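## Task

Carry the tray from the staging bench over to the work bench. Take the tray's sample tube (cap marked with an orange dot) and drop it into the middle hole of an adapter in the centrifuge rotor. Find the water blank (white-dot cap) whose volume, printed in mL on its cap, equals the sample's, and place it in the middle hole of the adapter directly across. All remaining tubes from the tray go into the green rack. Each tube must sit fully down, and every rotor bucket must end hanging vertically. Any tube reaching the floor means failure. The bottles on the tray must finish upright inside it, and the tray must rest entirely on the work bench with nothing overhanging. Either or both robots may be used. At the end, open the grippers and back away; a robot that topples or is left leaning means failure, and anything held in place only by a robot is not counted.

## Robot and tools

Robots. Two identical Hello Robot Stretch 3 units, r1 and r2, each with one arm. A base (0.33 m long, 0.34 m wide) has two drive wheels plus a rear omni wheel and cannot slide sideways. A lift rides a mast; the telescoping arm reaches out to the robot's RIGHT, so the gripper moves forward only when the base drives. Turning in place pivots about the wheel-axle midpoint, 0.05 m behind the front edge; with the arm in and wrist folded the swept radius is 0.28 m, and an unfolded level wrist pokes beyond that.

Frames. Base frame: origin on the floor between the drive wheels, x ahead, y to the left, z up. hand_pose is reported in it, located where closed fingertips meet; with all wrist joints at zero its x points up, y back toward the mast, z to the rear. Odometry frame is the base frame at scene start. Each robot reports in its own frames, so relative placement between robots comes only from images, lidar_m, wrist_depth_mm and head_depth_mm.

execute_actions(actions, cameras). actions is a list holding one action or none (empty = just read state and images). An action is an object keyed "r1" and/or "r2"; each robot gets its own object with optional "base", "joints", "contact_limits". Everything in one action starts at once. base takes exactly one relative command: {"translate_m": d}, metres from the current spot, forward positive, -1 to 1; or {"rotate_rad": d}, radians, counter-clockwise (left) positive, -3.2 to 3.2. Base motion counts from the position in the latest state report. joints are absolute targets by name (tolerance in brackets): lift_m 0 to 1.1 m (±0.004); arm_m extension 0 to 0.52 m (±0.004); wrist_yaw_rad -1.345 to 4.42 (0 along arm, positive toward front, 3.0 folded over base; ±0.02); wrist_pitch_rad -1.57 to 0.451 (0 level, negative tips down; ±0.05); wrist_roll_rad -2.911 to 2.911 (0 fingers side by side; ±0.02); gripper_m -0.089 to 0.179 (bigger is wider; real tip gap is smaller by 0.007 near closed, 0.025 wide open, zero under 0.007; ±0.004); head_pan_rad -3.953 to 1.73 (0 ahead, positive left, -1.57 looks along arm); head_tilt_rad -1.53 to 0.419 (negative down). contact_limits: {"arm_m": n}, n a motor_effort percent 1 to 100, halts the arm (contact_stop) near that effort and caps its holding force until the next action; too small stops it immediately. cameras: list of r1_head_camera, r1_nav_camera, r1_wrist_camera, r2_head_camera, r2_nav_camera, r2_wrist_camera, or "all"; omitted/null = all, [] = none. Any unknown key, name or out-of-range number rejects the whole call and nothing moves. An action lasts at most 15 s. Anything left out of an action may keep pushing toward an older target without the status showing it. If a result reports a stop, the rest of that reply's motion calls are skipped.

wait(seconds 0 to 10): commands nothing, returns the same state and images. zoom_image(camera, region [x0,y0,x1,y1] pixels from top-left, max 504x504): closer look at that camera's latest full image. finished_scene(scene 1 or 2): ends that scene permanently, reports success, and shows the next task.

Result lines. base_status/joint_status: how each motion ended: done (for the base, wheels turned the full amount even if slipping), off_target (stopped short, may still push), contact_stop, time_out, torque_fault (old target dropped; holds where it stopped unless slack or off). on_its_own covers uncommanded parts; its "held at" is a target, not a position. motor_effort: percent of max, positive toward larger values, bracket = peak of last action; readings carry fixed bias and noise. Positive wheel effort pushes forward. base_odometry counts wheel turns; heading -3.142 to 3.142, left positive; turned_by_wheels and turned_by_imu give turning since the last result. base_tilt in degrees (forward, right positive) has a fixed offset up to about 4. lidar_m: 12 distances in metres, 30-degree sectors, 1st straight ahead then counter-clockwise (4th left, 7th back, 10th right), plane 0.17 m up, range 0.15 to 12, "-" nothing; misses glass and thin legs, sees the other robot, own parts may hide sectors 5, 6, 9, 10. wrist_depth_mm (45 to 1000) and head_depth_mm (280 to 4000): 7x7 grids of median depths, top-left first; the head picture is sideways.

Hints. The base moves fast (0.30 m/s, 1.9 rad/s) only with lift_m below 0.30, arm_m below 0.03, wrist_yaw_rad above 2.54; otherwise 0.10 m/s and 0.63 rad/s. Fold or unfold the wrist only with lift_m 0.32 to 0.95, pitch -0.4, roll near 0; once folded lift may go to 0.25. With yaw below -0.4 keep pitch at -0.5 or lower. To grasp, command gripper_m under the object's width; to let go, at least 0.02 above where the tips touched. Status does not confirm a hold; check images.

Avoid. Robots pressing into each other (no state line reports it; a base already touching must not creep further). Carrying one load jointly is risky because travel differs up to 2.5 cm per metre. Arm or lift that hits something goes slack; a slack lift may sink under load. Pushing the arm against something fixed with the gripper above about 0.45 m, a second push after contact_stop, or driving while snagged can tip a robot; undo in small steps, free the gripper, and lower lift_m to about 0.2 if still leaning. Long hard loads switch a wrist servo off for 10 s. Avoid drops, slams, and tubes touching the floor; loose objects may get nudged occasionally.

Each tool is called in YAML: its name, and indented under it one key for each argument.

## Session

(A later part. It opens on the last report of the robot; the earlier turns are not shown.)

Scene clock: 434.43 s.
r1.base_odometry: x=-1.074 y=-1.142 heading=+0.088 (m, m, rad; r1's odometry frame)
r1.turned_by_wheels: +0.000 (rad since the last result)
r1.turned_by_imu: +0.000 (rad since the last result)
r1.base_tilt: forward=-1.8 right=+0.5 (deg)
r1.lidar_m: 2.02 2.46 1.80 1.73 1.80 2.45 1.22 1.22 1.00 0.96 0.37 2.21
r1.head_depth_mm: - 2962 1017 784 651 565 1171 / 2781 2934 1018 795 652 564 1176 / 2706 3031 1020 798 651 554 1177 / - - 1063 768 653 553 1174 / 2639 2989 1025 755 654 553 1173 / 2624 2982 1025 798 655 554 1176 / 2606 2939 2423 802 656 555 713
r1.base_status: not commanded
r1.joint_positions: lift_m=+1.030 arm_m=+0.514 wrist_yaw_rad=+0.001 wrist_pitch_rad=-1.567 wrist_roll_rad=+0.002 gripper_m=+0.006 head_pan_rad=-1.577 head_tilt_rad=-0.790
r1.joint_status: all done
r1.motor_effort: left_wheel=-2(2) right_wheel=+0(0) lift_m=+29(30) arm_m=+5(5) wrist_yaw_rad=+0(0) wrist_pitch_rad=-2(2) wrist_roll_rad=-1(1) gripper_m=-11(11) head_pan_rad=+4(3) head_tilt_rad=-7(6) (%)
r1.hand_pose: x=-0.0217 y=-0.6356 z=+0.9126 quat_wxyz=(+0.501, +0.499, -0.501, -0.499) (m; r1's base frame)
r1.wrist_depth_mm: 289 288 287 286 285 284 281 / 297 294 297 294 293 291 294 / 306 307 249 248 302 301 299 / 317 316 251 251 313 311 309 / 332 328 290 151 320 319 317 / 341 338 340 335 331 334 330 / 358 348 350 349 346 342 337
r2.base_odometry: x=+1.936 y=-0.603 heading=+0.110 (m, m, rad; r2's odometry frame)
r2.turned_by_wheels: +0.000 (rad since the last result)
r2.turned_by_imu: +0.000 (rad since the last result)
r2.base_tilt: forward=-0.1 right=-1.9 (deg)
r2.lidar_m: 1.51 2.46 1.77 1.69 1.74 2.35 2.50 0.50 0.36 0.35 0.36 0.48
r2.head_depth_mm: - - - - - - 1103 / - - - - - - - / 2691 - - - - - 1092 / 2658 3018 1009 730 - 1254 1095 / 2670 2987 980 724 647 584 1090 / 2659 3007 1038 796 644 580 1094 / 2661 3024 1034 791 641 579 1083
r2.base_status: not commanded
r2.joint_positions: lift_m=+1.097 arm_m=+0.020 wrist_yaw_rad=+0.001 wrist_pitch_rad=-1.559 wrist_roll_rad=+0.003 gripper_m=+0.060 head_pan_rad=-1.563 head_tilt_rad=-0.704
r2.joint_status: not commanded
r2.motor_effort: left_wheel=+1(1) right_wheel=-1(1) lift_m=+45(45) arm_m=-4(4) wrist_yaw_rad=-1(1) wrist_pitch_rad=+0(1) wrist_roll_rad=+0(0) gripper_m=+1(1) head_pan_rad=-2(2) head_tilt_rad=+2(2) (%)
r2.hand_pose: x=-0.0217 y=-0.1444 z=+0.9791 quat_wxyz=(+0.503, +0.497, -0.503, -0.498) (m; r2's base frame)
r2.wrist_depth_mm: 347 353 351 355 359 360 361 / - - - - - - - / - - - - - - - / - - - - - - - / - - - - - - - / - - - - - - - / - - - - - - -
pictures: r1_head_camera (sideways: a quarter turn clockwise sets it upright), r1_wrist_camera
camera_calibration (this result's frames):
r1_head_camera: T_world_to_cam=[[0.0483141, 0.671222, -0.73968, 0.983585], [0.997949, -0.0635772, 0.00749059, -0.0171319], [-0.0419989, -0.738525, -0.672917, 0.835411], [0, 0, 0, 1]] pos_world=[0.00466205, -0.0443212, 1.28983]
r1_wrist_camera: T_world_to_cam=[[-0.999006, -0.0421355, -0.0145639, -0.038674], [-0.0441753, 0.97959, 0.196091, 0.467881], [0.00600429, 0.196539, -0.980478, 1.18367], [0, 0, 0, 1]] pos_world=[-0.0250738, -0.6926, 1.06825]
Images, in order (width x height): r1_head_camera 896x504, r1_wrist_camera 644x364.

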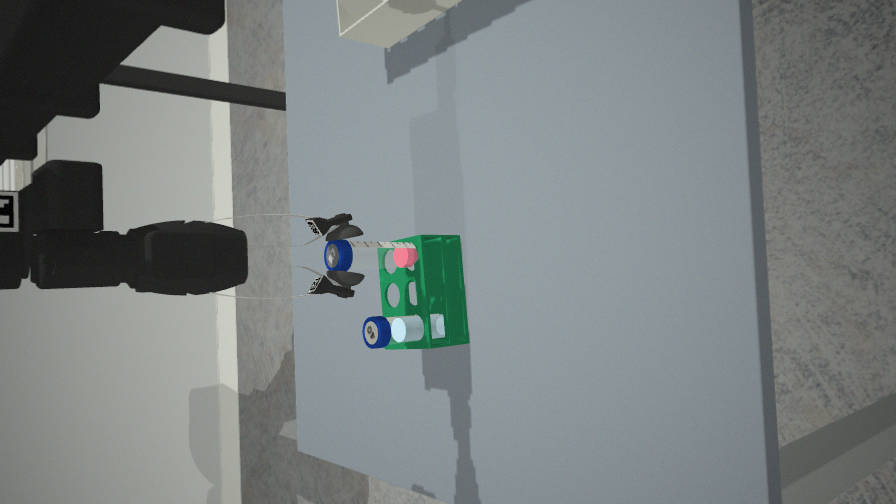

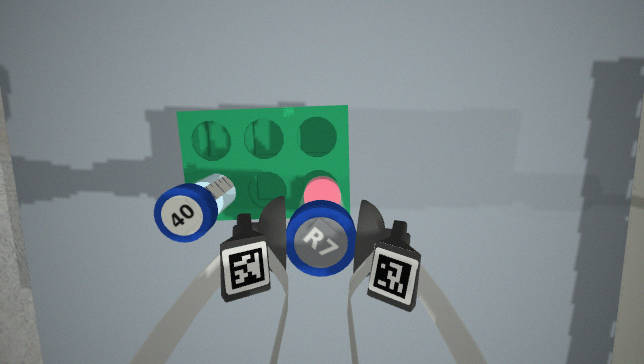

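execute_actions:
  actions:
    - {"r1":{"joints":{"lift_m":0.992,"arm_m":0.517}}}
  cameras: []

execute_actions:
  actions:
    - {"r1":{"joints":{"gripper_m":0.06}}}
  cameras: []

execute_actions:
  actions:
    - {"r1":{"joints":{"lift_m":1.1}}}
  cameras: ["r1_wrist_camera","r1_head_camera"]

execute_actions:
  actions:
    - {"r1":{"joints":{"arm_m":0.05}}}
  cameras: ["r2_nav_camera"]

Scene clock: 439.43 s.
r1.base_odometry: x=-1.074 y=-1.142 heading=+0.088 (m, m, rad; r1's odometry frame)
r1.turned_by_wheels: +0.000 (rad since the last result)
r1.turned_by_imu: +0.000 (rad since the last result)
r1.base_tilt: forward=-1.7 right=+0.7 (deg)
r1.lidar_m: 2.02 2.46 1.79 1.73 1.80 2.45 1.22 1.22 0.99 0.96 0.37 2.21
r1.head_depth_mm: 2560 - 949 783 651 565 1171 / - 3017 1021 796 653 565 1173 / - 2982 1024 796 651 553 1168 / - - 1025 769 654 553 1176 / 2648 2958 1022 753 654 554 1177 / 2635 2958 1026 800 654 553 1184 / 2607 2939 2422 799 654 555 711
r1.base_status: not commanded
r1.joint_positions: lift_m=+0.992 arm_m=+0.517 wrist_yaw_rad=+0.001 wrist_pitch_rad=-1.567 wrist_roll_rad=+0.002 gripper_m=+0.006 head_pan_rad=-1.577 head_tilt_rad=-0.790
r1.joint_status: all done
r1.motor_effort: left_wheel=-2(2) right_wheel=+0(0) lift_m=+29(30) arm_m=+5(5) wrist_yaw_rad=+0(1) wrist_pitch_rad=-2(2) wrist_roll_rad=+0(1) gripper_m=-12(13) head_pan_rad=+3(3) head_tilt_rad=-6(7) (%)
r1.hand_pose: x=-0.0217 y=-0.6386 z=+0.8746 quat_wxyz=(+0.501, +0.499, -0.501, -0.499) (m; r1's base frame)
r1.wrist_depth_mm: 253 253 251 251 250 249 247 / 262 259 261 258 258 255 256 / 271 266 245 209 266 265 263 / 280 277 214 213 273 272 271 / 287 158 219 151 281 280 278 / 296 297 296 291 291 290 291 / 307 306 307 304 300 299 298
r2.base_odometry: x=+1.936 y=-0.603 heading=+0.110 (m, m, rad; r2's odometry frame)
r2.turned_by_wheels: +0.000 (rad since the last result)
r2.turned_by_imu: +0.000 (rad since the last result)
r2.base_tilt: forward=-0.2 right=-1.9 (deg)
r2.lidar_m: 1.51 2.45 1.77 1.69 1.74 2.35 2.51 0.51 0.36 0.35 0.36 0.48
r2.head_depth_mm: - - - - - - 1100 / - - - - - - - / 2693 - - - - - 1093 / 2644 3005 1005 728 - 1256 1093 / 2649 3010 984 723 647 584 1091 / 2648 3017 1044 797 646 581 1090 / 2675 3040 1036 793 642 579 1082
r2.base_status: not commanded
r2.joint_positions: lift_m=+1.097 arm_m=+0.020 wrist_yaw_rad=+0.001 wrist_pitch_rad=-1.559 wrist_roll_rad=+0.003 gripper_m=+0.060 head_pan_rad=-1.563 head_tilt_rad=-0.704
r2.joint_status: not commanded
r2.motor_effort: left_wheel=+1(1) right_wheel=-1(1) lift_m=+46(46) arm_m=-4(4) wrist_yaw_rad=-1(1) wrist_pitch_rad=+0(0) wrist_roll_rad=+0(0) gripper_m=+1(1) head_pan_rad=-2(2) head_tilt_rad=+2(2) (%)
r2.hand_pose: x=-0.0217 y=-0.1444 z=+0.9791 quat_wxyz=(+0.503, +0.497, -0.503, -0.498) (m; r2's base frame)
r2.wrist_depth_mm: 346 352 354 353 355 361 361 / - - - - - - - / - - - - - - - / - - - - - - - / - - - - - - - / - - - - - - - / - - - - - - -
pictures: none
No camera images: the call's "cameras" was empty. Leave "cameras" out to get every camera's image.

Scene clock: 440.47 s.
r1.base_odometry: x=-1.074 y=-1.142 heading=+0.088 (m, m, rad; r1's odometry frame)
r1.turned_by_wheels: +0.000 (rad since the last result)
r1.turned_by_imu: +0.000 (rad since the last result)
r1.base_tilt: forward=-1.8 right=+0.7 (deg)
r1.lidar_m: 2.02 2.46 1.80 1.73 1.79 2.45 1.23 1.22 1.00 0.96 0.37 2.21
r1.head_depth_mm: 2561 - 943 785 651 565 1170 / - 3027 1024 793 652 565 1175 / - 2996 1025 796 653 552 1177 / - - 1023 773 653 554 1173 / 2647 3004 1024 756 655 553 1177 / 2625 2978 1027 799 656 554 1179 / 2607 2926 2442 801 654 555 712
r1.base_status: not commanded
r1.joint_positions: lift_m=+0.992 arm_m=+0.517 wrist_yaw_rad=+0.001 wrist_pitch_rad=-1.567 wrist_roll_rad=+0.002 gripper_m=+0.060 head_pan_rad=-1.577 head_tilt_rad=-0.790
r1.joint_status: all done
r1.motor_effort: left_wheel=-2(2) right_wheel=+0(1) lift_m=+29(29) arm_m=+5(4) wrist_yaw_rad=-1(1) wrist_pitch_rad=-2(2) wrist_roll_rad=-1(1) gripper_m=+1(80) head_pan_rad=+3(3) head_tilt_rad=-7(6) (%)
r1.hand_pose: x=-0.0217 y=-0.6386 z=+0.8746 quat_wxyz=(+0.501, +0.499, -0.501, -0.499) (m; r1's base frame)
r1.wrist_depth_mm: 254 253 252 250 250 250 249 / 261 260 259 259 258 257 256 / 268 268 246 209 266 262 262 / 277 277 214 214 272 271 270 / 288 158 218 156 280 281 280 / 299 295 297 294 292 288 289 / 309 307 306 305 301 299 298
r2.base_odometry: x=+1.936 y=-0.603 heading=+0.110 (m, m, rad; r2's odometry frame)
r2.turned_by_wheels: +0.000 (rad since the last result)
r2.turned_by_imu: +0.000 (rad since the last result)
r2.base_tilt: forward=-0.1 right=-2.0 (deg)
r2.lidar_m: 1.51 2.45 1.77 1.69 1.74 2.36 2.51 0.51 0.36 0.35 0.36 0.48
r2.head_depth_mm: - - - - - - 1101 / - - - - - - - / 2686 - - - - - 1096 / 2636 3014 1006 729 - 1255 1092 / 2650 3027 982 724 647 583 1086 / 2648 3024 1042 793 645 580 1087 / 2667 3029 1031 791 641 579 1081
r2.base_status: not commanded
r2.joint_positions: lift_m=+1.097 arm_m=+0.020 wrist_yaw_rad=+0.001 wrist_pitch_rad=-1.559 wrist_roll_rad=+0.003 gripper_m=+0.060 head_pan_rad=-1.563 head_tilt_rad=-0.704
r2.joint_status: not commanded
r2.motor_effort: left_wheel=+2(1) right_wheel=-1(1) lift_m=+46(46) arm_m=-4(4) wrist_yaw_rad=-1(1) wrist_pitch_rad=+0(0) wrist_roll_rad=+0(0) gripper_m=+0(0) head_pan_rad=-2(2) head_tilt_rad=+3(2) (%)
r2.hand_pose: x=-0.0217 y=-0.1444 z=+0.9791 quat_wxyz=(+0.503, +0.497, -0.503, -0.498) (m; r2's base frame)
r2.wrist_depth_mm: 346 354 354 352 355 360 362 / - - - - - - - / - - - - - - - / - - - - - - - / - - - - - - - / - - - - - - - / - - - - - - -
pictures: none
No camera images: the call's "cameras" was empty. Leave "cameras" out to get every camera's image.

Scene clock: 442.27 s.
r1.base_odometry: x=-1.074 y=-1.142 heading=+0.088 (m, m, rad; r1's odometry frame)
r1.turned_by_wheels: +0.000 (rad since the last result)
r1.turned_by_imu: +0.000 (rad since the last result)
r1.base_tilt: forward=-1.6 right=+0.6 (deg)
r1.lidar_m: 2.02 2.47 1.80 1.73 1.80 2.45 1.22 1.22 1.00 0.96 0.37 2.22
r1.head_depth_mm: 2570 2992 1020 785 651 564 1173 / 2647 2933 1021 796 654 565 1176 / 2666 3000 1022 799 652 554 1173 / - 2993 1024 772 654 553 1175 / 2623 2961 1026 754 654 554 1172 / 2629 2978 1025 799 656 555 1180 / 2598 2935 2420 801 655 554 711
r1.base_status: not commanded
r1.joint_positions: lift_m=+1.099 arm_m=+0.517 wrist_yaw_rad=+0.001 wrist_pitch_rad=-1.567 wrist_roll_rad=+0.002 gripper_m=+0.060 head_pan_rad=-1.577 head_tilt_rad=-0.790
r1.joint_status: all done
r1.motor_effort: left_wheel=-2(2) right_wheel=+1(1) lift_m=+41(43) arm_m=+5(5) wrist_yaw_rad=+0(1) wrist_pitch_rad=-2(2) wrist_roll_rad=-1(1) gripper_m=+1(1) head_pan_rad=+2(3) head_tilt_rad=-7(7) (%)
r1.hand_pose: x=-0.0217 y=-0.6386 z=+0.9814 quat_wxyz=(+0.501, +0.499, -0.501, -0.499) (m; r1's base frame)
r1.wrist_depth_mm: - 353 349 352 346 344 346 / - 363 363 360 360 357 353 / - 373 365 369 370 370 345 / - 389 320 319 381 383 351 / - 399 397 395 393 394 357 / - 419 417 410 409 403 368 / - 430 423 425 417 418 381
r2.base_odometry: x=+1.936 y=-0.603 heading=+0.110 (m, m, rad; r2's odometry frame)
r2.turned_by_wheels: +0.000 (rad since the last result)
r2.turned_by_imu: +0.000 (rad since the last result)
r2.base_tilt: forward=-0.3 right=-1.9 (deg)
r2.lidar_m: 1.51 2.44 1.76 1.69 1.75 2.35 2.51 0.51 0.36 0.35 0.36 0.48
r2.head_depth_mm: - - - - - - 1101 / - - - - - - - / 2654 - - - - - 1097 / 2659 3009 1007 730 - 1253 1094 / 2649 3012 985 726 647 583 1092 / 2642 3006 1042 798 643 582 1086 / 2664 3018 1034 794 642 579 1087
r2.base_status: not commanded
r2.joint_positions: lift_m=+1.097 arm_m=+0.020 wrist_yaw_rad=+0.001 wrist_pitch_rad=-1.559 wrist_roll_rad=+0.003 gripper_m=+0.060 head_pan_rad=-1.563 head_tilt_rad=-0.704
r2.joint_status: not commanded
r2.motor_effort: left_wheel=+1(1) right_wheel=-1(1) lift_m=+46(45) arm_m=-4(4) wrist_yaw_rad=-1(1) wrist_pitch_rad=+0(0) wrist_roll_rad=+0(0) gripper_m=+0(1) head_pan_rad=-2(2) head_tilt_rad=+2(1) (%)
r2.hand_pose: x=-0.0217 y=-0.1444 z=+0.9791 quat_wxyz=(+0.503, +0.497, -0.503, -0.498) (m; r2's base frame)
r2.wrist_depth_mm: 352 351 355 360 355 359 361 / - - - - - - - / - - - - - - - / - - - - - - - / - - - - - - - / - - - - - - - / - - - - - - -
pictures: r1_head_camera (sideways: a quarter turn clockwise sets it upright), r1_wrist_camera
camera_calibration (this result's frames):
r1_head_camera: T_world_to_cam=[[0.0483142, 0.671222, -0.73968, 0.983585], [0.997949, -0.0635773, 0.00749059, -0.0171319], [-0.041999, -0.738525, -0.672917, 0.835411], [0, 0, 0, 1]] pos_world=[0.00466205, -0.0443212, 1.28983]
r1_wrist_camera: T_world_to_cam=[[-0.999006, -0.0421359, -0.0145642, -0.0377983], [-0.0441758, 0.979589, 0.196097, 0.457322], [0.0060042, 0.196545, -0.980476, 1.25174], [0, 0, 0, 1]] pos_world=[-0.0250738, -0.695602, 1.13707]
Images, in order (width x height): r1_head_camera 896x504, r1_wrist_camera 644x364.

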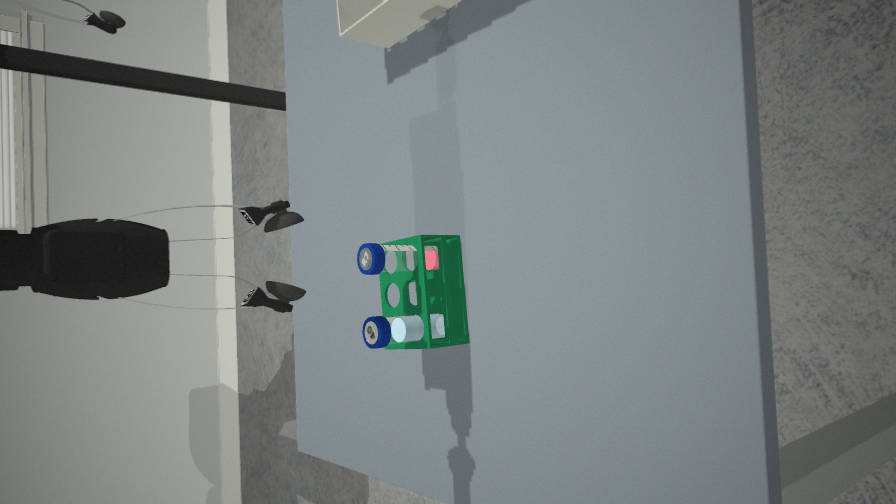

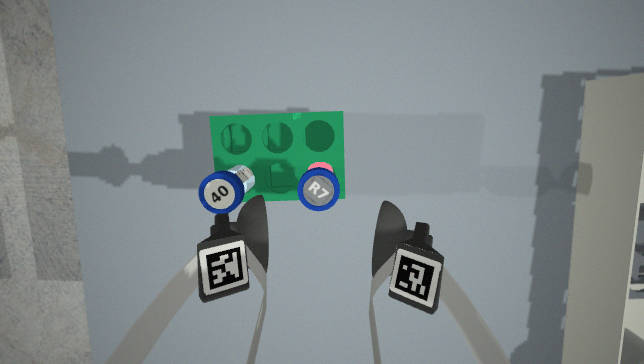

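Scene clock: 446.90 s.
r1.base_odometry: x=-1.074 y=-1.142 heading=+0.088 (m, m, rad; r1's odometry frame)
r1.turned_by_wheels: +0.000 (rad since the last result)
r1.turned_by_imu: -0.001 (rad since the last result)
r1.base_tilt: forward=-1.7 right=+0.7 (deg)
r1.lidar_m: 2.01 2.46 1.80 1.73 1.80 2.44 1.22 1.22 1.00 0.96 0.37 2.21
r1.head_depth_mm: - - 913 790 651 565 1174 / - - - - - - 1162 / - - - - - 542 1171 / 2602 - - - - 553 1166 / 2651 2980 1028 758 655 567 1179 / 2634 2934 1029 800 655 555 1177 / 2607 2919 2437 800 655 554 713
r1.base_status: not commanded
r1.joint_positions: lift_m=+1.099 arm_m=+0.050 wrist_yaw_rad=+0.001 wrist_pitch_rad=-1.567 wrist_roll_rad=+0.001 gripper_m=+0.060 head_pan_rad=-1.577 head_tilt_rad=-0.790
r1.joint_status: all done
r1.motor_effort: left_wheel=-2(2) right_wheel=+0(1) lift_m=+40(41) arm_m=-4(4) wrist_yaw_rad=-1(1) wrist_pitch_rad=-2(2) wrist_roll_rad=+0(0) gripper_m=+0(0) head_pan_rad=+3(3) head_tilt_rad=-6(8) (%)
r1.hand_pose: x=-0.0217 y=-0.1722 z=+0.9814 quat_wxyz=(+0.501, +0.499, -0.501, -0.499) (m; r1's base frame)
r1.wrist_depth_mm: - 353 355 350 350 351 348 / - - 765 367 360 358 358 / - - - - - - - / - - - - - - - / - - - - - - - / - - - - - - - / - - - - - - -
r2.base_odometry: x=+1.936 y=-0.603 heading=+0.110 (m, m, rad; r2's odometry frame)
r2.turned_by_wheels: +0.000 (rad since the last result)
r2.turned_by_imu: +0.000 (rad since the last result)
r2.base_tilt: forward=-0.1 right=-2.1 (deg)
r2.lidar_m: 1.51 2.46 1.76 1.69 1.74 2.35 2.50 0.50 0.36 0.35 0.36 0.48
r2.head_depth_mm: - - - - - - 1100 / - - - - - - - / 2704 - - - - - 1095 / 2656 2990 1006 730 - 1249 1091 / 2645 3002 987 724 646 582 1094 / 2646 3015 1043 795 644 582 1087 / 2665 3032 1033 790 642 580 1086
r2.base_status: not commanded
r2.joint_positions: lift_m=+1.097 arm_m=+0.020 wrist_yaw_rad=+0.001 wrist_pitch_rad=-1.559 wrist_roll_rad=+0.003 gripper_m=+0.060 head_pan_rad=-1.563 head_tilt_rad=-0.704
r2.joint_status: not commanded
r2.motor_effort: left_wheel=+1(1) right_wheel=-1(1) lift_m=+46(46) arm_m=-4(4) wrist_yaw_rad=-1(1) wrist_pitch_rad=+1(1) wrist_roll_rad=-1(0) gripper_m=+1(1) head_pan_rad=-3(3) head_tilt_rad=+2(3) (%)
r2.hand_pose: x=-0.0217 y=-0.1444 z=+0.9791 quat_wxyz=(+0.503, +0.497, -0.503, -0.498) (m; r2's base frame)
r2.wrist_depth_mm: 349 355 353 358 359 361 360 / - - - - - - - / - - - - - - - / - - - - - - - / - - - - - - - / - - - - - - - / - - - - - - -
pictures: r2_nav_camera (sideways: a quarter turn counterclockwise sets it upright)
camera_calibration (this result's frames):
r2_nav_camera: T_world_to_cam=[[0.020851, -0.609169, 0.792766, -0.987525], [-0.999373, 0.0100082, 0.0339755, 0.0227126], [-0.0286309, -0.792977, -0.608579, 0.761649], [0, 0, 0, 1]] pos_world=[0.0650959, 0.00217239, 1.24563]
Images, in order (width x height): r2_nav_camera 672x504.

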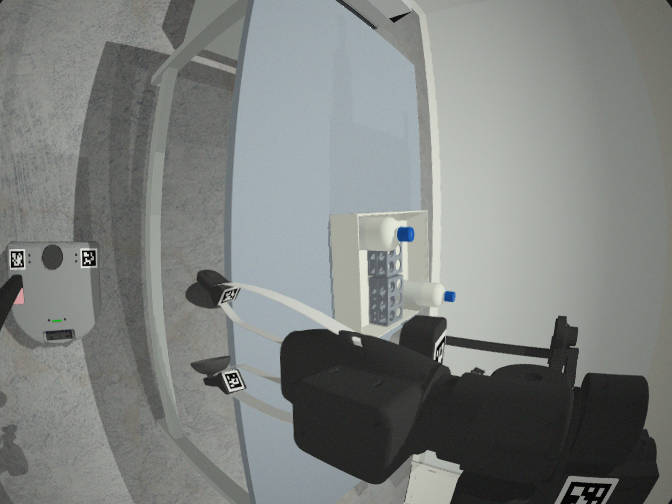

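finished_scene:
  scene: 1

The scene is finished: the task was done.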